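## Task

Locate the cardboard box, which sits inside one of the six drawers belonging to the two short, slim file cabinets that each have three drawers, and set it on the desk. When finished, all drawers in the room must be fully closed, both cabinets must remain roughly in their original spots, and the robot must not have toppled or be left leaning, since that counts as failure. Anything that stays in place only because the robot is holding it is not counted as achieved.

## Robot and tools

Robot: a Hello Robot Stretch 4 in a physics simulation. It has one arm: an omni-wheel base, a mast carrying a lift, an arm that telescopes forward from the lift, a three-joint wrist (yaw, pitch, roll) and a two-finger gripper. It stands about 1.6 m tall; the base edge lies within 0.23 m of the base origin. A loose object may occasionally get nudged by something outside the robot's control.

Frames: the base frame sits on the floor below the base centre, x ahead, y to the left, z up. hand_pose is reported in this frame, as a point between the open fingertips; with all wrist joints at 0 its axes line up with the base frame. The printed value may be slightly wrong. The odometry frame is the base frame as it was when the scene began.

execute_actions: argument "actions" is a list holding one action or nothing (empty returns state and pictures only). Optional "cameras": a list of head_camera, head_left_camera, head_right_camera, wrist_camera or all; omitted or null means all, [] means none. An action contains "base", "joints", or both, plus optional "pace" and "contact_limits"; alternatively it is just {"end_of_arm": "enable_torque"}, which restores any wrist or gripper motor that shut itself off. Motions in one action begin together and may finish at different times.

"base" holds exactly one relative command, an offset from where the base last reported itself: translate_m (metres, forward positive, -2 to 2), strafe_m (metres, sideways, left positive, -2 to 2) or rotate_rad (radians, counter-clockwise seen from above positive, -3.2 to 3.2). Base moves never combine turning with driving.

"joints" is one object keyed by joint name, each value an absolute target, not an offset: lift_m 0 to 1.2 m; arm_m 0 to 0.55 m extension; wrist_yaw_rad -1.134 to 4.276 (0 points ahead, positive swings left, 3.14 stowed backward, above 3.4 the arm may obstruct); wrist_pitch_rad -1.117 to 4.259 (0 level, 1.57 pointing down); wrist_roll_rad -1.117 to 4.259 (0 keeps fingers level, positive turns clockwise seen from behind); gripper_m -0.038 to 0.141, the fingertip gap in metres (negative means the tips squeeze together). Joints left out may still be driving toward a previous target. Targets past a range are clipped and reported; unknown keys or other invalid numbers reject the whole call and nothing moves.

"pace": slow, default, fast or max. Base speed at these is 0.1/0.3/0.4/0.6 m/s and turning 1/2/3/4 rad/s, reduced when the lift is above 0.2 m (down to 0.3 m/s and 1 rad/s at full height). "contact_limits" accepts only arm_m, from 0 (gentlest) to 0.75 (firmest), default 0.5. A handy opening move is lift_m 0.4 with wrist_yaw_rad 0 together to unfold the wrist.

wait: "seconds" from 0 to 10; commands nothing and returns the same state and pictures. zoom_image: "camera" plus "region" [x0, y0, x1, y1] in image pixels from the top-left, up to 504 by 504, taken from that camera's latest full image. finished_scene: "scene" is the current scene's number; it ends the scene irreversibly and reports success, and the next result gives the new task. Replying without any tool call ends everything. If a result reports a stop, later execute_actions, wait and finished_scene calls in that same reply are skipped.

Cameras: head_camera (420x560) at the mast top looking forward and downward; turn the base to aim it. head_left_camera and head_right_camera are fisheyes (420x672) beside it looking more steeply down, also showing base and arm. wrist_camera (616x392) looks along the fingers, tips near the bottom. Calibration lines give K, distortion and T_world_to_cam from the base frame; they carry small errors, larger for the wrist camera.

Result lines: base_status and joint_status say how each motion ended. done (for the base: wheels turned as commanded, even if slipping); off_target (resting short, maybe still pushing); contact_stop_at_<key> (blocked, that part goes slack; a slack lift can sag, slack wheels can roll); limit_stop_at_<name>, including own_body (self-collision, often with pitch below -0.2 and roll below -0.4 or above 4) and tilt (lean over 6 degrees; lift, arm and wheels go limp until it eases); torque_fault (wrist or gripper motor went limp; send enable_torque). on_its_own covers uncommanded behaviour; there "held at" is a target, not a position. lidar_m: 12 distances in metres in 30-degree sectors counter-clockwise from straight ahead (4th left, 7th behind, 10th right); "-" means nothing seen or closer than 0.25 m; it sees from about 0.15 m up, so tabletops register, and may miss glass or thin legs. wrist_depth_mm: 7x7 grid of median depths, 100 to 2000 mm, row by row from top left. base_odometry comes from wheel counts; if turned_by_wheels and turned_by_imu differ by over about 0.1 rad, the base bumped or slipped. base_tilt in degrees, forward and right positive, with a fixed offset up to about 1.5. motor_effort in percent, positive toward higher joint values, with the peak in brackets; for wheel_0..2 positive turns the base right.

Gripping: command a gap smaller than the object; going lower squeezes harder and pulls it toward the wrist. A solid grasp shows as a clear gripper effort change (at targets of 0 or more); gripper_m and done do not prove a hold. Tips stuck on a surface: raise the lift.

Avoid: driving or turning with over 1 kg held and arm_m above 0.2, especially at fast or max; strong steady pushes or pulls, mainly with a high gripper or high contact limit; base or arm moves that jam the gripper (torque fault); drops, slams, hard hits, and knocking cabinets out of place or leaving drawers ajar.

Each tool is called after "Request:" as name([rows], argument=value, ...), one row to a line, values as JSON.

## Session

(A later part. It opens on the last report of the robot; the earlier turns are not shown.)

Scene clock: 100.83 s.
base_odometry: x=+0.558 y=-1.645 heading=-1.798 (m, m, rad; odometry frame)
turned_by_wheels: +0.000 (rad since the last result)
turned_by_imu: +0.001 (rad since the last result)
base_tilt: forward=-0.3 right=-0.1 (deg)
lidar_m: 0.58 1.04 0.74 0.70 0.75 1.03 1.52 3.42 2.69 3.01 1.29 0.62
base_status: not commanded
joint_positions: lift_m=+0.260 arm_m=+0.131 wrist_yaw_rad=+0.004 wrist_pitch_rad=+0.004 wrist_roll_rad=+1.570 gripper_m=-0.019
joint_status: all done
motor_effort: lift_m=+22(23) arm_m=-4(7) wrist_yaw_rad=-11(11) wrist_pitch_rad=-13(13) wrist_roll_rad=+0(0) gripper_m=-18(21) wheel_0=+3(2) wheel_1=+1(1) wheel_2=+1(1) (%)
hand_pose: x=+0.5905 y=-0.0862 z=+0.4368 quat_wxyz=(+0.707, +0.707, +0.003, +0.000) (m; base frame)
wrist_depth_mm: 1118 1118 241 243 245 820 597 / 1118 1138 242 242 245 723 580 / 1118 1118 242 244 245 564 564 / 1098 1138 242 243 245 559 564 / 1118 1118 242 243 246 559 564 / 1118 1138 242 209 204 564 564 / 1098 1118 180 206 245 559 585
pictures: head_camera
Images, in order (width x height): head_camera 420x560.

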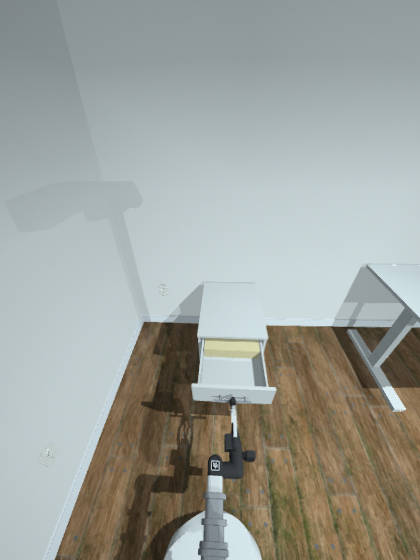

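Request:
execute_actions([
  {"joints":{"arm_m":0.438}},
], cameras=[])

Request:
execute_actions([
  {"joints":{"gripper_m":0.07}},
], cameras=[])

Request:
execute_actions([
  {"joints":{"arm_m":0.36}},
], cameras=[])

Request:
execute_actions([
  {"joints":{"lift_m":0.105}},
], cameras=[])

Request:
execute_actions([
  {"joints":{"arm_m":0.432}},
], cameras=[])

Request:
execute_actions([
  {"joints":{"gripper_m":-0.02}},
], cameras=[])

Request:
execute_actions([
  {"joints":{"arm_m":0.13}},
], cameras=["head_camera"])

Scene clock: 106.33 s.
base_odometry: x=+0.558 y=-1.645 heading=-1.798 (m, m, rad; odometry frame)
turned_by_wheels: +0.000 (rad since the last result)
turned_by_imu: +0.002 (rad since the last result)
base_tilt: forward=-0.3 right=-0.2 (deg)
lidar_m: 0.88 1.02 0.74 0.71 0.74 1.05 1.51 3.39 2.68 3.01 1.27 0.92
base_status: not commanded
joint_positions: lift_m=+0.260 arm_m=+0.437 wrist_yaw_rad=+0.000 wrist_pitch_rad=+0.004 wrist_roll_rad=+1.570 gripper_m=-0.019
joint_status: all done
motor_effort: lift_m=+23(23) arm_m=+5(8) wrist_yaw_rad=+1(11) wrist_pitch_rad=-12(14) wrist_roll_rad=-1(0) gripper_m=-15(22) wheel_0=+1(3) wheel_1=+1(1) wheel_2=+0(1) (%)
hand_pose: x=+0.8966 y=-0.0874 z=+0.4370 quat_wxyz=(+0.707, +0.707, +0.001, -0.001) (m; base frame)
wrist_depth_mm: 820 820 243 244 246 248 - / 809 820 243 244 246 248 249 / 820 809 242 243 246 247 249 / 798 809 242 243 245 248 248 / 820 809 242 243 246 247 248 / 809 809 241 209 198 247 248 / 798 798 179 206 245 246 -
pictures: none
No camera images: the call's "cameras" was empty. Leave "cameras" out to get every camera's image.

Scene clock: 107.97 s.
base_odometry: x=+0.558 y=-1.645 heading=-1.798 (m, m, rad; odometry frame)
turned_by_wheels: +0.000 (rad since the last result)
turned_by_imu: +0.001 (rad since the last result)
base_tilt: forward=-0.3 right=+0.0 (deg)
lidar_m: 0.90 1.02 0.75 0.71 0.75 1.03 1.51 3.41 2.64 3.01 1.30 0.92
base_status: not commanded
joint_positions: lift_m=+0.260 arm_m=+0.437 wrist_yaw_rad=-0.001 wrist_pitch_rad=+0.006 wrist_roll_rad=+1.570 gripper_m=+0.070
joint_status: all done
motor_effort: lift_m=+23(22) arm_m=+5(5) wrist_yaw_rad=+3(4) wrist_pitch_rad=-17(18) wrist_roll_rad=+0(0) gripper_m=+1(19) wheel_0=+2(2) wheel_1=+1(1) wheel_2=-2(2) (%)
hand_pose: x=+0.8965 y=-0.0876 z=+0.4364 quat_wxyz=(+0.707, +0.707, +0.002, -0.002) (m; base frame)
wrist_depth_mm: 809 820 243 244 246 249 - / 809 820 243 244 246 249 251 / 809 809 243 245 246 248 250 / 798 809 242 243 246 248 249 / 798 820 242 243 245 248 249 / 798 809 240 243 212 248 248 / 809 809 241 158 246 247 -
pictures: none
No camera images: the call's "cameras" was empty. Leave "cameras" out to get every camera's image.

Scene clock: 109.13 s.
base_odometry: x=+0.558 y=-1.645 heading=-1.798 (m, m, rad; odometry frame)
turned_by_wheels: +0.000 (rad since the last result)
turned_by_imu: +0.000 (rad since the last result)
base_tilt: forward=-0.3 right=-0.1 (deg)
lidar_m: 0.89 1.03 0.76 0.71 0.75 1.04 1.51 3.40 2.69 3.01 1.30 0.93
base_status: not commanded
joint_positions: lift_m=+0.260 arm_m=+0.361 wrist_yaw_rad=+0.000 wrist_pitch_rad=+0.003 wrist_roll_rad=+1.570 gripper_m=+0.070
joint_status: all done
motor_effort: lift_m=+23(23) arm_m=-5(3) wrist_yaw_rad=+1(3) wrist_pitch_rad=-9(18) wrist_roll_rad=+0(0) gripper_m=+0(4) wheel_0=+2(1) wheel_1=+1(1) wheel_2=-1(1) (%)
hand_pose: x=+0.8202 y=-0.0874 z=+0.4372 quat_wxyz=(+0.707, +0.707, +0.001, -0.001) (m; base frame)
wrist_depth_mm: 891 904 891 322 324 329 329 / 891 891 320 320 324 327 327 / 878 891 319 320 322 325 327 / 891 891 319 320 324 325 327 / 878 891 317 319 322 324 329 / 878 891 217 320 212 324 327 / 891 891 319 157 322 291 327
pictures: none
No camera images: the call's "cameras" was empty. Leave "cameras" out to get every camera's image.

Scene clock: 110.87 s.
base_odometry: x=+0.558 y=-1.645 heading=-1.798 (m, m, rad; odometry frame)
turned_by_wheels: +0.000 (rad since the last result)
turned_by_imu: +0.001 (rad since the last result)
base_tilt: forward=-0.3 right=-0.1 (deg)
lidar_m: 0.87 1.02 0.75 0.71 0.75 1.04 1.50 3.39 2.67 3.00 1.29 0.94
base_status: not commanded
joint_positions: lift_m=+0.105 arm_m=+0.361 wrist_yaw_rad=+0.000 wrist_pitch_rad=+0.003 wrist_roll_rad=+1.570 gripper_m=+0.070
joint_status: all done
motor_effort: lift_m=+18(21) arm_m=-4(4) wrist_yaw_rad=+1(1) wrist_pitch_rad=-10(9) wrist_roll_rad=+0(0) gripper_m=-2(2) wheel_0=+1(1) wheel_1=+1(1) wheel_2=-1(2) (%)
hand_pose: x=+0.8202 y=-0.0874 z=+0.2826 quat_wxyz=(+0.707, +0.707, +0.001, -0.001) (m; base frame)
wrist_depth_mm: 891 904 615 320 325 327 364 / 315 317 319 320 324 325 329 / 315 317 319 322 324 324 329 / 315 315 319 320 324 325 327 / 315 317 317 320 324 325 327 / 315 317 216 320 212 324 327 / 314 315 317 157 322 290 327
pictures: none
No camera images: the call's "cameras" was empty. Leave "cameras" out to get every camera's image.

Scene clock: 112.00 s.
base_odometry: x=+0.558 y=-1.645 heading=-1.798 (m, m, rad; odometry frame)
turned_by_wheels: +0.000 (rad since the last result)
turned_by_imu: +0.000 (rad since the last result)
base_tilt: forward=-0.3 right=-0.1 (deg)
lidar_m: 0.87 1.03 0.77 0.71 0.76 1.04 1.49 3.38 2.69 3.01 1.27 0.95
base_status: not commanded
joint_positions: lift_m=+0.105 arm_m=+0.431 wrist_yaw_rad=+0.000 wrist_pitch_rad=+0.003 wrist_roll_rad=+1.570 gripper_m=+0.070
joint_status: all done
motor_effort: lift_m=+18(18) arm_m=+4(3) wrist_yaw_rad=+1(2) wrist_pitch_rad=-9(9) wrist_roll_rad=+0(0) gripper_m=-1(1) wheel_0=+1(2) wheel_1=+0(1) wheel_2=-1(1) (%)
hand_pose: x=+0.8906 y=-0.0874 z=+0.2827 quat_wxyz=(+0.707, +0.707, +0.001, -0.001) (m; base frame)
wrist_depth_mm: 245 247 248 250 252 254 - / 245 248 249 251 253 254 255 / 246 247 248 250 251 254 254 / 244 246 249 249 252 254 254 / 245 246 248 249 251 253 254 / 244 246 216 249 213 253 254 / 229 246 247 157 251 252 -
pictures: none
No camera images: the call's "cameras" was empty. Leave "cameras" out to get every camera's image.

Scene clock: 113.63 s.
base_odometry: x=+0.558 y=-1.645 heading=-1.798 (m, m, rad; odometry frame)
turned_by_wheels: +0.000 (rad since the last result)
turned_by_imu: +0.001 (rad since the last result)
base_tilt: forward=-0.3 right=-0.1 (deg)
lidar_m: 0.86 1.03 0.76 0.72 0.77 1.04 1.51 3.38 2.68 3.01 1.29 0.95
base_status: not commanded
joint_positions: lift_m=+0.105 arm_m=+0.431 wrist_yaw_rad=+0.001 wrist_pitch_rad=+0.004 wrist_roll_rad=+1.570 gripper_m=-0.019
joint_status: all done
motor_effort: lift_m=+18(18) arm_m=+3(5) wrist_yaw_rad=-2(2) wrist_pitch_rad=-11(11) wrist_roll_rad=+0(0) gripper_m=-16(17) wheel_0=+1(2) wheel_1=+1(1) wheel_2=-1(1) (%)
hand_pose: x=+0.8909 y=-0.0872 z=+0.2824 quat_wxyz=(+0.707, +0.707, +0.002, -0.001) (m; base frame)
wrist_depth_mm: 245 247 243 246 246 254 - / 245 246 244 245 247 254 255 / 245 246 244 245 247 253 254 / 243 245 244 245 247 254 243 / 244 246 243 244 246 253 254 / 244 246 243 210 245 253 254 / 229 246 179 211 245 252 -
pictures: none
No camera images: the call's "cameras" was empty. Leave "cameras" out to get every camera's image.

Scene clock: 115.67 s.
base_odometry: x=+0.558 y=-1.645 heading=-1.798 (m, m, rad; odometry frame)
turned_by_wheels: +0.000 (rad since the last result)
turned_by_imu: +0.001 (rad since the last result)
base_tilt: forward=-0.3 right=-0.1 (deg)
lidar_m: 0.59 1.03 0.75 0.71 0.76 1.06 1.51 3.40 2.68 3.00 1.29 0.59
base_status: not commanded
joint_positions: lift_m=+0.105 arm_m=+0.131 wrist_yaw_rad=+0.004 wrist_pitch_rad=+0.005 wrist_roll_rad=+1.570 gripper_m=-0.019
joint_status: all done
motor_effort: lift_m=+18(18) arm_m=-4(6) wrist_yaw_rad=-12(11) wrist_pitch_rad=-14(14) wrist_roll_rad=-1(0) gripper_m=-12(19) wheel_0=+2(2) wheel_1=+1(1) wheel_2=+0(1) (%)
hand_pose: x=+0.5905 y=-0.0862 z=+0.2821 quat_wxyz=(+0.707, +0.707, +0.003, +0.000) (m; base frame)
wrist_depth_mm: 1118 1118 242 243 246 525 384 / 1118 1138 242 243 245 539 392 / 1118 544 243 243 245 549 399 / 1118 549 242 243 245 564 397 / 1118 1098 242 243 246 559 410 / 1138 1118 242 209 204 559 407 / 1118 1118 181 206 245 455 404
pictures: head_camera
Images, in order (width x height): head_camera 420x560.

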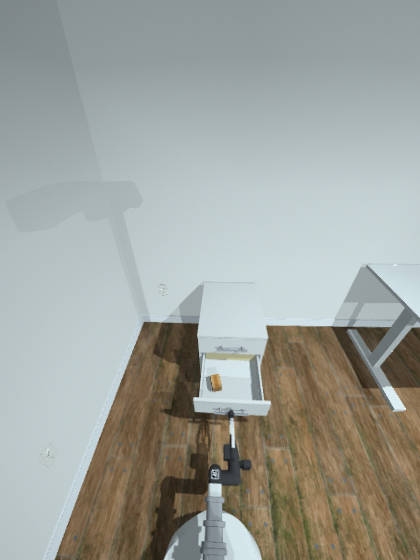

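Request:
execute_actions([
  {"joints":{"gripper_m":0.1}},
], cameras=[])

Request:
execute_actions([
  {"joints":{"arm_m":0.05}},
], cameras=[])

Request:
execute_actions([
  {"joints":{"lift_m":0.6,"wrist_roll_rad":0}},
], cameras=[])

Request:
execute_actions([
  {"base":{"translate_m":0.2},"joints":{"wrist_pitch_rad":1.57,"arm_m":0.35}},
], cameras=["wrist_camera"])

Scene clock: 120.43 s.
base_odometry: x=+0.558 y=-1.645 heading=-1.798 (m, m, rad; odometry frame)
turned_by_wheels: +0.000 (rad since the last result)
turned_by_imu: +0.002 (rad since the last result)
base_tilt: forward=-0.3 right=-0.1 (deg)
lidar_m: 0.60 1.06 0.74 0.71 0.75 1.04 1.50 3.40 2.68 3.00 1.26 0.63
base_status: not commanded
joint_positions: lift_m=+0.105 arm_m=+0.131 wrist_yaw_rad=+0.000 wrist_pitch_rad=+0.003 wrist_roll_rad=+1.570 gripper_m=+0.100
joint_status: all done
motor_effort: lift_m=+18(18) arm_m=-4(4) wrist_yaw_rad=+0(11) wrist_pitch_rad=-10(13) wrist_roll_rad=+0(0) gripper_m=+2(20) wheel_0=+2(2) wheel_1=+1(1) wheel_2=+0(0) (%)
hand_pose: x=+0.5902 y=-0.0873 z=+0.2825 quat_wxyz=(+0.707, +0.707, +0.001, -0.001) (m; base frame)
wrist_depth_mm: 1138 1118 251 253 254 530 387 / 1118 1118 251 252 254 539 394 / 1118 544 252 253 254 554 404 / 1118 549 250 251 253 559 399 / 1118 1118 250 253 254 559 413 / 1118 1118 216 252 221 525 410 / 1098 1118 250 155 254 492 407
pictures: none
No camera images: the call's "cameras" was empty. Leave "cameras" out to get every camera's image.

Scene clock: 121.60 s.
base_odometry: x=+0.558 y=-1.645 heading=-1.798 (m, m, rad; odometry frame)
turned_by_wheels: +0.000 (rad since the last result)
turned_by_imu: +0.000 (rad since the last result)
base_tilt: forward=-0.3 right=-0.1 (deg)
lidar_m: 0.57 1.02 0.76 0.72 0.74 1.04 1.51 3.40 2.68 3.02 1.30 0.61
base_status: not commanded
joint_positions: lift_m=+0.105 arm_m=+0.051 wrist_yaw_rad=+0.000 wrist_pitch_rad=+0.003 wrist_roll_rad=+1.570 gripper_m=+0.100
joint_status: all done
motor_effort: lift_m=+18(18) arm_m=-4(6) wrist_yaw_rad=+1(0) wrist_pitch_rad=-9(10) wrist_roll_rad=-1(0) gripper_m=-1(3) wheel_0=+2(2) wheel_1=+1(1) wheel_2=+0(0) (%)
hand_pose: x=+0.5102 y=-0.0874 z=+0.2826 quat_wxyz=(+0.707, +0.707, +0.001, -0.001) (m; base frame)
wrist_depth_mm: 1229 1205 1229 778 854 535 389 / 1205 1205 332 332 750 544 397 / 1205 1229 332 332 640 559 404 / 1205 1205 332 332 627 564 399 / 1205 1205 597 332 334 569 410 / 1182 1205 216 330 222 530 413 / 1205 1205 330 155 332 496 413
pictures: none
No camera images: the call's "cameras" was empty. Leave "cameras" out to get every camera's image.

Scene clock: 124.53 s.
base_odometry: x=+0.558 y=-1.645 heading=-1.798 (m, m, rad; odometry frame)
turned_by_wheels: +0.000 (rad since the last result)
turned_by_imu: +0.001 (rad since the last result)
base_tilt: forward=-0.3 right=-0.1 (deg)
lidar_m: 0.59 1.03 0.75 0.72 0.73 1.03 1.51 3.40 2.69 3.01 1.30 0.64
base_status: not commanded
joint_positions: lift_m=+0.600 arm_m=+0.051 wrist_yaw_rad=+0.000 wrist_pitch_rad=+0.003 wrist_roll_rad=+0.000 gripper_m=+0.100
joint_status: all done
motor_effort: lift_m=+23(23) arm_m=-4(5) wrist_yaw_rad=+2(1) wrist_pitch_rad=-9(9) wrist_roll_rad=-2(7) gripper_m=-1(2) wheel_0=+2(2) wheel_1=+1(1) wheel_2=+0(0) (%)
hand_pose: x=+0.5102 y=-0.0874 z=+0.7772 quat_wxyz=(+1.000, +0.000, +0.001, +0.000) (m; base frame)
wrist_depth_mm: 1229 1229 1229 1229 1205 1229 1229 / 1182 1229 1229 1205 1229 1229 1205 / 1182 1229 1229 1205 1229 1205 1229 / 1182 1229 1229 1229 1205 1229 1205 / 1182 1205 1205 1229 1205 1205 1229 / 1160 1229 222 1098 222 1205 1205 / 1160 1229 732 154 691 1205 1205
pictures: none
No camera images: the call's "cameras" was empty. Leave "cameras" out to get every camera's image.

Scene clock: 126.60 s.
base_odometry: x=+0.513 y=-1.840 heading=-1.797 (m, m, rad; odometry frame)
turned_by_wheels: +0.000 (rad since the last result)
turned_by_imu: +0.001 (rad since the last result)
base_tilt: forward=-0.3 right=-0.1 (deg)
lidar_m: 0.39 0.45 0.75 0.72 0.76 1.03 1.70 3.60 2.78 1.97 1.20 0.40
base_status: done
joint_positions: lift_m=+0.600 arm_m=+0.349 wrist_yaw_rad=+0.000 wrist_pitch_rad=+1.570 wrist_roll_rad=+0.000 gripper_m=+0.100
joint_status: all done
motor_effort: lift_m=+23(23) arm_m=+5(3) wrist_yaw_rad=+1(1) wrist_pitch_rad=+1(3) wrist_roll_rad=+0(1) gripper_m=+0(0) wheel_0=+0(2) wheel_1=+0(4) wheel_2=+2(8) (%)
hand_pose: x=+0.5205 y=-0.0874 z=+0.4895 quat_wxyz=(+0.708, +0.000, +0.707, +0.000) (m; base frame)
wrist_depth_mm: 293 296 293 306 294 306 715 / 723 496 500 500 500 723 723 / 715 715 500 504 496 723 723 / 723 715 445 496 500 723 723 / 715 715 496 496 496 715 715 / 715 715 221 496 221 715 715 / 707 379 364 154 368 366 715
pictures: wrist_camera
camera_calibration (this result's frames):
wrist_camera: T_world_to_cam=[[-0.0216143, -0.999755, -0.00473183, -0.0668363], [-0.999053, 0.0217774, -0.0376676, 0.60624], [0.0377614, 0.00391319, -0.999279, 0.6923], [0, 0, 0, 1]] pos_world=[0.578079, -0.0827313, 0.714321]
Images, in order (width x height): wrist_camera 616x392.

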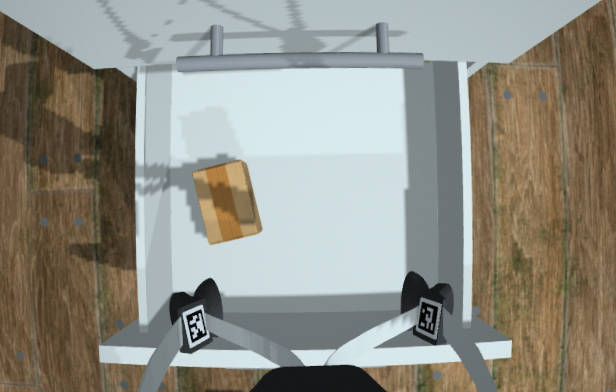

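Request:
execute_actions([
  {"base":{"strafe_m":0.09},"joints":{"arm_m":0.405,"wrist_roll_rad":-0.27,"lift_m":0.45,"gripper_m":0.09}},
], cameras=["wrist_camera"])

Request:
execute_actions([
  {"joints":{"lift_m":0.352}},
], cameras=["wrist_camera"])

Scene clock: 130.43 s.
base_odometry: x=+0.601 y=-1.860 heading=-1.797 (m, m, rad; odometry frame)
turned_by_wheels: +0.000 (rad since the last result)
turned_by_imu: +0.001 (rad since the last result)
base_tilt: forward=-0.3 right=-0.1 (deg)
lidar_m: 0.36 0.92 0.66 0.62 0.67 0.92 1.69 3.63 2.86 1.97 1.27 0.39
base_status: done
joint_positions: lift_m=+0.450 arm_m=+0.404 wrist_yaw_rad=+0.000 wrist_pitch_rad=+1.570 wrist_roll_rad=-0.270 gripper_m=+0.090
joint_status: all done
motor_effort: lift_m=+18(21) arm_m=+5(4) wrist_yaw_rad=+1(1) wrist_pitch_rad=-2(0) wrist_roll_rad=-1(4) gripper_m=-1(2) wheel_0=+1(8) wheel_1=+0(7) wheel_2=+1(2) (%)
hand_pose: x=+0.5753 y=-0.0874 z=+0.3399 quat_wxyz=(+0.701, -0.095, +0.700, +0.095) (m; base frame)
wrist_depth_mm: 574 569 271 196 167 139 - / 569 569 349 349 345 134 - / 574 569 347 347 345 347 347 / 569 569 347 347 347 345 345 / 569 564 347 296 347 347 345 / 569 564 220 296 215 347 345 / 564 569 345 154 345 345 345
pictures: wrist_camera
camera_calibration (this result's frames):
wrist_camera: T_world_to_cam=[[0.245509, -0.969384, -0.00450361, -0.21747], [-0.968764, -0.245179, -0.0372081, 0.614446], [0.0349647, 0.0134978, -0.999297, 0.543201], [0, 0, 0, 1]] pos_world=[0.629651, -0.0674946, 0.564702]
Images, in order (width x height): wrist_camera 616x392.

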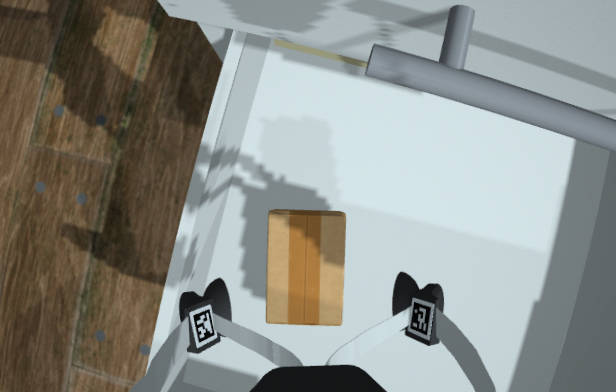

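Scene clock: 131.87 s.
base_odometry: x=+0.601 y=-1.860 heading=-1.797 (m, m, rad; odometry frame)
turned_by_wheels: +0.000 (rad since the last result)
turned_by_imu: +0.001 (rad since the last result)
base_tilt: forward=-0.3 right=-0.1 (deg)
lidar_m: 0.39 0.93 0.67 0.62 0.66 0.92 1.69 3.62 2.87 1.96 1.27 0.40
base_status: not commanded
joint_positions: lift_m=+0.352 arm_m=+0.404 wrist_yaw_rad=+0.000 wrist_pitch_rad=+1.570 wrist_roll_rad=-0.270 gripper_m=+0.090
joint_status: all done
motor_effort: lift_m=+18(20) arm_m=+4(5) wrist_yaw_rad=+1(1) wrist_pitch_rad=-2(2) wrist_roll_rad=-2(1) gripper_m=+2(3) wheel_0=+1(1) wheel_1=-1(0) wheel_2=+1(1) (%)
hand_pose: x=+0.5753 y=-0.0874 z=+0.2419 quat_wxyz=(+0.701, -0.095, +0.700, +0.095) (m; base frame)
wrist_depth_mm: 473 473 210 250 250 232 - / 469 469 236 250 250 249 249 / 473 189 249 250 249 248 248 / 469 191 249 249 249 248 248 / 466 188 249 198 248 247 247 / 466 191 213 198 198 247 247 / 466 177 247 154 248 247 -
pictures: wrist_camera
camera_calibration (this result's frames):
wrist_camera: T_world_to_cam=[[0.245509, -0.969384, -0.00450358, -0.217912], [-0.968764, -0.245179, -0.0372082, 0.610802], [0.0349649, 0.0134979, -0.999297, 0.445275], [0, 0, 0, 1]] pos_world=[0.629653, -0.0674946, 0.466707]
Images, in order (width x height): wrist_camera 616x392.

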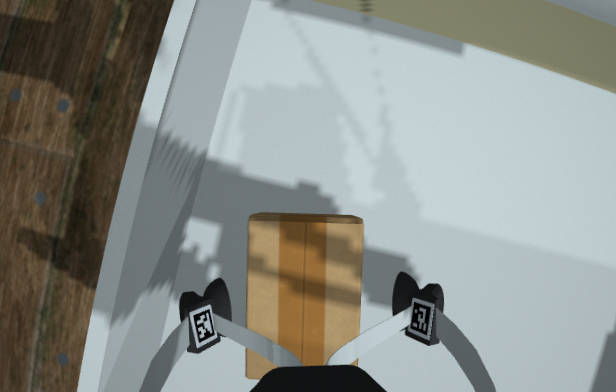

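Request:
execute_actions([
  {"joints":{"gripper_m":0.03}},
], cameras=[])

Request:
execute_actions([
  {"joints":{"lift_m":1.15}},
], cameras=[])

Request:
execute_actions([
  {"base":{"strafe_m":-1.6},"joints":{"arm_m":0.52}},
], cameras=["head_camera"])

Scene clock: 136.70 s.
base_odometry: x=+0.601 y=-1.860 heading=-1.797 (m, m, rad; odometry frame)
turned_by_wheels: +0.000 (rad since the last result)
turned_by_imu: +0.002 (rad since the last result)
base_tilt: forward=-0.3 right=-0.1 (deg)
lidar_m: 0.40 0.92 0.66 0.63 0.66 0.91 1.70 3.63 2.87 1.97 1.25 0.40
base_status: not commanded
joint_positions: lift_m=+0.352 arm_m=+0.404 wrist_yaw_rad=+0.000 wrist_pitch_rad=+1.570 wrist_roll_rad=-0.270 gripper_m=+0.030
joint_status: all done
motor_effort: lift_m=+18(18) arm_m=+5(4) wrist_yaw_rad=+1(1) wrist_pitch_rad=-1(1) wrist_roll_rad=-1(1) gripper_m=-14(15) wheel_0=+1(0) wheel_1=-1(0) wheel_2=+1(1) (%)
hand_pose: x=+0.5753 y=-0.0874 z=+0.2419 quat_wxyz=(+0.701, -0.095, +0.700, +0.095) (m; base frame)
wrist_depth_mm: 473 473 209 250 250 232 - / 473 469 236 250 249 249 249 / 469 189 249 248 249 249 248 / 469 191 248 248 249 248 248 / 469 188 248 188 248 248 248 / 466 191 205 188 189 247 246 / 466 167 248 187 247 246 -
pictures: none
No camera images: the call's "cameras" was empty. Leave "cameras" out to get every camera's image.

Scene clock: 140.63 s.
base_odometry: x=+0.601 y=-1.860 heading=-1.797 (m, m, rad; odometry frame)
turned_by_wheels: +0.000 (rad since the last result)
turned_by_imu: +0.002 (rad since the last result)
base_tilt: forward=-0.3 right=-0.1 (deg)
lidar_m: 0.39 0.92 0.64 0.62 0.66 0.93 1.68 3.63 2.85 1.95 1.30 0.40
base_status: not commanded
joint_positions: lift_m=+1.150 arm_m=+0.404 wrist_yaw_rad=+0.000 wrist_pitch_rad=+1.570 wrist_roll_rad=-0.270 gripper_m=+0.030
joint_status: all done
motor_effort: lift_m=+23(23) arm_m=+5(4) wrist_yaw_rad=+1(1) wrist_pitch_rad=-1(0) wrist_roll_rad=-1(1) gripper_m=-15(18) wheel_0=+1(1) wheel_1=+0(0) wheel_2=+1(1) (%)
hand_pose: x=+0.5754 y=-0.0874 z=+1.0395 quat_wxyz=(+0.701, -0.095, +0.700, +0.095) (m; base frame)
wrist_depth_mm: 931 1255 1281 750 750 750 1078 / 960 1281 1308 759 750 741 1281 / 1025 1255 1255 750 750 750 1281 / 1078 1281 1255 1060 960 1308 1308 / 1138 1308 1281 189 1060 1255 1281 / 1182 1255 204 189 188 1281 1281 / 1255 1281 1060 188 1255 1281 1255
pictures: none
No camera images: the call's "cameras" was empty. Leave "cameras" out to get every camera's image.

Scene clock: 147.30 s.
base_odometry: x=-0.958 y=-1.501 heading=-1.797 (m, m, rad; odometry frame)
turned_by_wheels: +0.000 (rad since the last result)
turned_by_imu: +0.009 (rad since the last result)
base_tilt: forward=-0.3 right=+0.0 (deg)
lidar_m: 0.46 0.49 1.29 1.55 2.35 2.52 3.53 1.58 1.54 1.48 0.70 0.51
base_status: done
joint_positions: lift_m=+1.150 arm_m=+0.519 wrist_yaw_rad=+0.000 wrist_pitch_rad=+1.570 wrist_roll_rad=-0.270 gripper_m=+0.030
joint_status: all done
motor_effort: lift_m=+22(23) arm_m=+5(6) wrist_yaw_rad=+1(1) wrist_pitch_rad=-1(1) wrist_roll_rad=-1(1) gripper_m=-12(14) wheel_0=-1(7) wheel_1=+0(7) wheel_2=+0(2) (%)
hand_pose: x=+0.6904 y=-0.0874 z=+1.0396 quat_wxyz=(+0.701, -0.095, +0.700, +0.095) (m; base frame)
wrist_depth_mm: 549 544 549 549 549 549 549 / 549 554 549 549 544 549 544 / 554 549 549 544 549 544 544 / 549 544 544 544 544 544 544 / 539 544 544 189 544 544 544 / 544 544 204 188 189 544 539 / 1255 1281 544 188 539 544 539
pictures: head_camera
Images, in order (width x height): head_camera 420x560.

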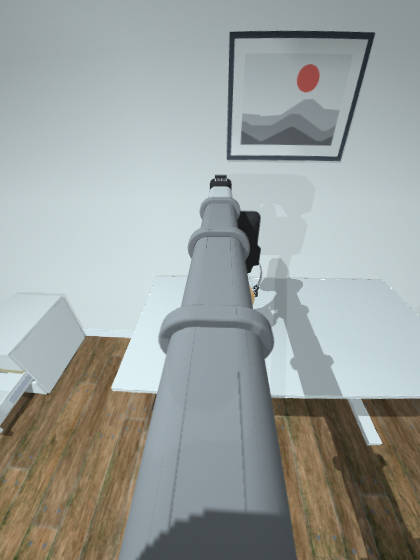

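Request:
execute_actions([
  {"joints":{"lift_m":0.856}},
], cameras=[])

Request:
execute_actions([
  {"joints":{"gripper_m":0.1}},
], cameras=[])

Request:
execute_actions([
  {"joints":{"lift_m":0.94}},
], cameras=[])

Request:
execute_actions([
  {"base":{"translate_m":-0.25},"joints":{"arm_m":0.0}},
], cameras=[])

Request:
execute_actions([
  {"base":{"strafe_m":1.51},"joints":{"lift_m":0.105,"wrist_pitch_rad":0,"wrist_roll_rad":1.57,"gripper_m":0.07}},
], cameras=["wrist_camera"])

Request:
execute_actions([
  {"joints":{"arm_m":0.47},"pace":"slow"},
], cameras=[])

Scene clock: 153.80 s.
base_odometry: x=-0.958 y=-1.501 heading=-1.797 (m, m, rad; odometry frame)
turned_by_wheels: +0.000 (rad since the last result)
turned_by_imu: +0.002 (rad since the last result)
base_tilt: forward=-0.3 right=-0.1 (deg)
lidar_m: 0.47 0.50 1.28 1.59 2.34 2.54 3.51 1.58 1.51 1.47 0.68 0.50
base_status: not commanded
joint_positions: lift_m=+0.856 arm_m=+0.519 wrist_yaw_rad=+0.000 wrist_pitch_rad=+1.570 wrist_roll_rad=-0.270 gripper_m=+0.030
joint_status: all done
motor_effort: lift_m=+18(21) arm_m=+4(4) wrist_yaw_rad=+1(1) wrist_pitch_rad=-1(1) wrist_roll_rad=-1(1) gripper_m=-17(16) wheel_0=+0(0) wheel_1=+0(0) wheel_2=+0(0) (%)
hand_pose: x=+0.6904 y=-0.0874 z=+0.7459 quat_wxyz=(+0.701, -0.095, +0.700, +0.095) (m; base frame)
wrist_depth_mm: 251 251 250 250 250 250 - / 251 251 250 251 250 249 249 / 250 250 250 249 249 248 249 / 250 249 249 249 249 249 248 / 250 248 249 189 248 247 248 / 249 249 204 189 189 249 247 / 249 248 247 187 247 247 -
pictures: none
No camera images: the call's "cameras" was empty. Leave "cameras" out to get every camera's image.

Scene clock: 155.33 s.
base_odometry: x=-0.958 y=-1.501 heading=-1.797 (m, m, rad; odometry frame)
turned_by_wheels: +0.000 (rad since the last result)
turned_by_imu: +0.001 (rad since the last result)
base_tilt: forward=-0.3 right=-0.1 (deg)
lidar_m: 0.47 0.50 1.28 1.56 2.34 2.55 3.51 1.57 1.53 1.47 0.71 0.51
base_status: not commanded
joint_positions: lift_m=+0.856 arm_m=+0.519 wrist_yaw_rad=+0.000 wrist_pitch_rad=+1.570 wrist_roll_rad=-0.270 gripper_m=+0.100
joint_status: all done
motor_effort: lift_m=+18(18) arm_m=+5(4) wrist_yaw_rad=+1(1) wrist_pitch_rad=+0(1) wrist_roll_rad=-1(1) gripper_m=+0(17) wheel_0=+0(0) wheel_1=+0(0) wheel_2=+0(0) (%)
hand_pose: x=+0.6904 y=-0.0874 z=+0.7459 quat_wxyz=(+0.701, -0.095, +0.700, +0.095) (m; base frame)
wrist_depth_mm: 251 251 250 250 250 251 - / 251 251 251 250 249 249 250 / 251 250 251 249 249 249 249 / 249 250 250 250 249 249 248 / 249 249 249 198 248 248 248 / 248 249 207 198 200 248 247 / 249 248 248 154 249 248 -
pictures: none
No camera images: the call's "cameras" was empty. Leave "cameras" out to get every camera's image.

Scene clock: 156.67 s.
base_odometry: x=-0.958 y=-1.501 heading=-1.797 (m, m, rad; odometry frame)
turned_by_wheels: +0.000 (rad since the last result)
turned_by_imu: +0.001 (rad since the last result)
base_tilt: forward=-0.3 right=-0.1 (deg)
lidar_m: 0.46 0.48 1.26 1.54 2.34 2.55 3.52 1.59 1.54 1.47 0.67 0.50
base_status: not commanded
joint_positions: lift_m=+0.940 arm_m=+0.519 wrist_yaw_rad=+0.000 wrist_pitch_rad=+1.570 wrist_roll_rad=-0.270 gripper_m=+0.100
joint_status: all done
motor_effort: lift_m=+23(22) arm_m=+5(5) wrist_yaw_rad=+1(1) wrist_pitch_rad=-1(1) wrist_roll_rad=-2(1) gripper_m=-1(1) wheel_0=-1(0) wheel_1=+0(0) wheel_2=+1(1) (%)
hand_pose: x=+0.6904 y=-0.0874 z=+0.8295 quat_wxyz=(+0.701, -0.095, +0.700, +0.095) (m; base frame)
wrist_depth_mm: 338 338 336 336 334 336 334 / 334 336 332 336 336 334 332 / 336 336 334 334 332 332 332 / 334 334 334 332 332 332 332 / 334 332 334 282 332 332 332 / 334 334 222 281 222 330 332 / 334 332 332 154 330 330 330
pictures: none
No camera images: the call's "cameras" was empty. Leave "cameras" out to get every camera's image.

Scene clock: 159.27 s.
base_odometry: x=-0.902 y=-1.257 heading=-1.797 (m, m, rad; odometry frame)
turned_by_wheels: +0.000 (rad since the last result)
turned_by_imu: +0.001 (rad since the last result)
base_tilt: forward=-0.3 right=-0.1 (deg)
lidar_m: 0.70 0.74 1.39 2.25 2.30 2.52 3.26 1.39 1.46 1.47 1.06 0.75
base_status: done
joint_positions: lift_m=+0.940 arm_m=+0.001 wrist_yaw_rad=+0.000 wrist_pitch_rad=+1.570 wrist_roll_rad=-0.270 gripper_m=+0.100
joint_status: all done
motor_effort: lift_m=+23(23) arm_m=-4(0) wrist_yaw_rad=+2(1) wrist_pitch_rad=-2(2) wrist_roll_rad=-1(2) gripper_m=-5(1) wheel_0=-1(2) wheel_1=+0(1) wheel_2=+0(10) (%)
hand_pose: x=+0.1718 y=-0.0874 z=+0.8295 quat_wxyz=(+0.701, -0.095, +0.701, +0.095) (m; base frame)
wrist_depth_mm: 1078 1060 1078 1060 1078 1078 1078 / 1078 1078 1060 1078 1078 1060 1060 / 1060 1078 1060 1078 1078 1060 1060 / 1078 1078 1078 1060 1060 1078 1060 / 1060 1078 842 842 1060 1078 1078 / 1060 1060 221 842 221 1060 1060 / 1060 1060 842 154 1060 1060 1060
pictures: none
No camera images: the call's "cameras" was empty. Leave "cameras" out to get every camera's image.

Scene clock: 165.63 s.
base_odometry: x=+0.570 y=-1.596 heading=-1.797 (m, m, rad; odometry frame)
turned_by_wheels: +0.000 (rad since the last result)
turned_by_imu: -0.004 (rad since the last result)
base_tilt: forward=-0.3 right=-0.1 (deg)
lidar_m: 0.62 1.03 0.75 0.72 0.76 1.05 1.47 3.34 2.67 3.01 1.31 0.67
base_status: done
joint_positions: lift_m=+0.105 arm_m=+0.001 wrist_yaw_rad=+0.000 wrist_pitch_rad=+0.003 wrist_roll_rad=+1.570 gripper_m=+0.070
joint_status: all done
motor_effort: lift_m=+18(19) arm_m=-4(4) wrist_yaw_rad=+1(2) wrist_pitch_rad=-9(15) wrist_roll_rad=+0(8) gripper_m=-3(2) wheel_0=+1(8) wheel_1=-1(8) wheel_2=+0(0) (%)
hand_pose: x=+0.4601 y=-0.0874 z=+0.2826 quat_wxyz=(+0.707, +0.707, +0.001, -0.001) (m; base frame)
wrist_depth_mm: 1308 1308 1308 1336 1008 535 389 / 1281 1308 1336 436 931 544 397 / 1308 1308 732 433 741 559 407 / 1308 1308 732 433 741 569 399 / 1281 1308 732 433 732 574 413 / 1308 1308 216 436 213 580 413 / 1308 1308 1281 157 854 492 410
pictures: wrist_camera
camera_calibration (this result's frames):
wrist_camera: T_world_to_cam=[[0.00175808, 0.0205618, -0.999787, 0.290485], [0.0363891, 0.999125, 0.0206122, 0.130608], [0.999336, -0.0364175, 0.00100832, -0.240862], [0, 0, 0, 1]] pos_world=[0.235439, -0.145239, 0.287973]
Images, in order (width x height): wrist_camera 616x392.

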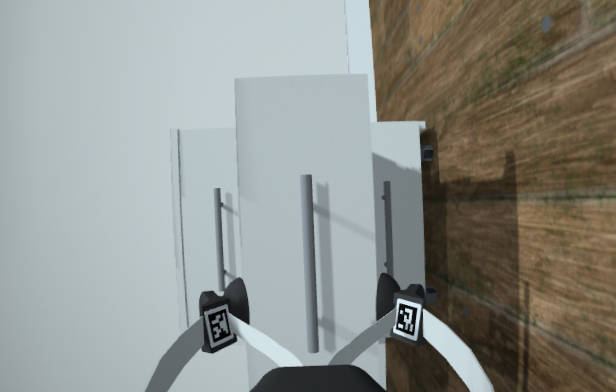

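Scene clock: 171.60 s.
base_odometry: x=+0.570 y=-1.596 heading=-1.797 (m, m, rad; odometry frame)
turned_by_wheels: +0.000 (rad since the last result)
turned_by_imu: +0.002 (rad since the last result)
base_tilt: forward=-0.3 right=-0.1 (deg)
lidar_m: 0.93 1.02 0.75 0.71 0.76 1.04 1.48 3.32 2.68 3.01 1.30 0.99
base_status: not commanded
joint_positions: lift_m=+0.105 arm_m=+0.469 wrist_yaw_rad=+0.000 wrist_pitch_rad=+0.002 wrist_roll_rad=+1.570 gripper_m=+0.070
joint_status: all done
motor_effort: lift_m=+18(18) arm_m=+5(9) wrist_yaw_rad=+2(7) wrist_pitch_rad=-7(10) wrist_roll_rad=+0(0) gripper_m=-6(2) wheel_0=+1(1) wheel_1=+0(1) wheel_2=-1(1) (%)
hand_pose: x=+0.9286 y=-0.0875 z=+0.2828 quat_wxyz=(+0.707, +0.707, +0.001, -0.001) (m; base frame)
wrist_depth_mm: 258 260 262 264 265 267 - / 258 260 263 264 265 267 268 / 258 260 263 264 265 267 268 / 258 260 262 263 265 267 267 / 258 259 262 263 265 266 267 / 257 260 217 263 212 267 267 / 243 259 262 157 265 266 -
pictures: none
No camera images: the call's "cameras" was empty. Leave "cameras" out to get every camera's image.

Flush already (self-closing).

Request:
execute_actions([
  {"joints":{"arm_m":0.4}},
], cameras=[])

Request:
finished_scene(scene=2)

Scene clock: 174.30 s.
base_odometry: x=+0.570 y=-1.596 heading=-1.797 (m, m, rad; odometry frame)
turned_by_wheels: +0.000 (rad since the last result)
turned_by_imu: +0.001 (rad since the last result)
base_tilt: forward=-0.3 right=-0.1 (deg)
lidar_m: 0.91 1.03 0.75 0.71 0.75 1.04 1.46 3.35 2.68 3.01 1.33 1.00
base_status: not commanded
joint_positions: lift_m=+0.105 arm_m=+0.401 wrist_yaw_rad=+0.000 wrist_pitch_rad=+0.002 wrist_roll_rad=+1.570 gripper_m=+0.070
joint_status: all done
motor_effort: lift_m=+18(18) arm_m=-4(0) wrist_yaw_rad=+1(2) wrist_pitch_rad=-8(7) wrist_roll_rad=+0(0) gripper_m=-3(3) wheel_0=+1(1) wheel_1=+0(0) wheel_2=-1(1) (%)
hand_pose: x=+0.8602 y=-0.0874 z=+0.2828 quat_wxyz=(+0.707, +0.707, +0.001, -0.001) (m; base frame)
wrist_depth_mm: 904 904 904 627 525 340 364 / 327 329 330 332 336 338 366 / 325 329 330 334 334 336 340 / 327 327 332 332 334 336 351 / 327 327 330 332 334 336 338 / 325 327 216 332 212 336 338 / 325 327 329 157 334 301 336
pictures: none
No camera images: the call's "cameras" was empty. Leave "cameras" out to get every camera's image.

The scene is finished: the task was done.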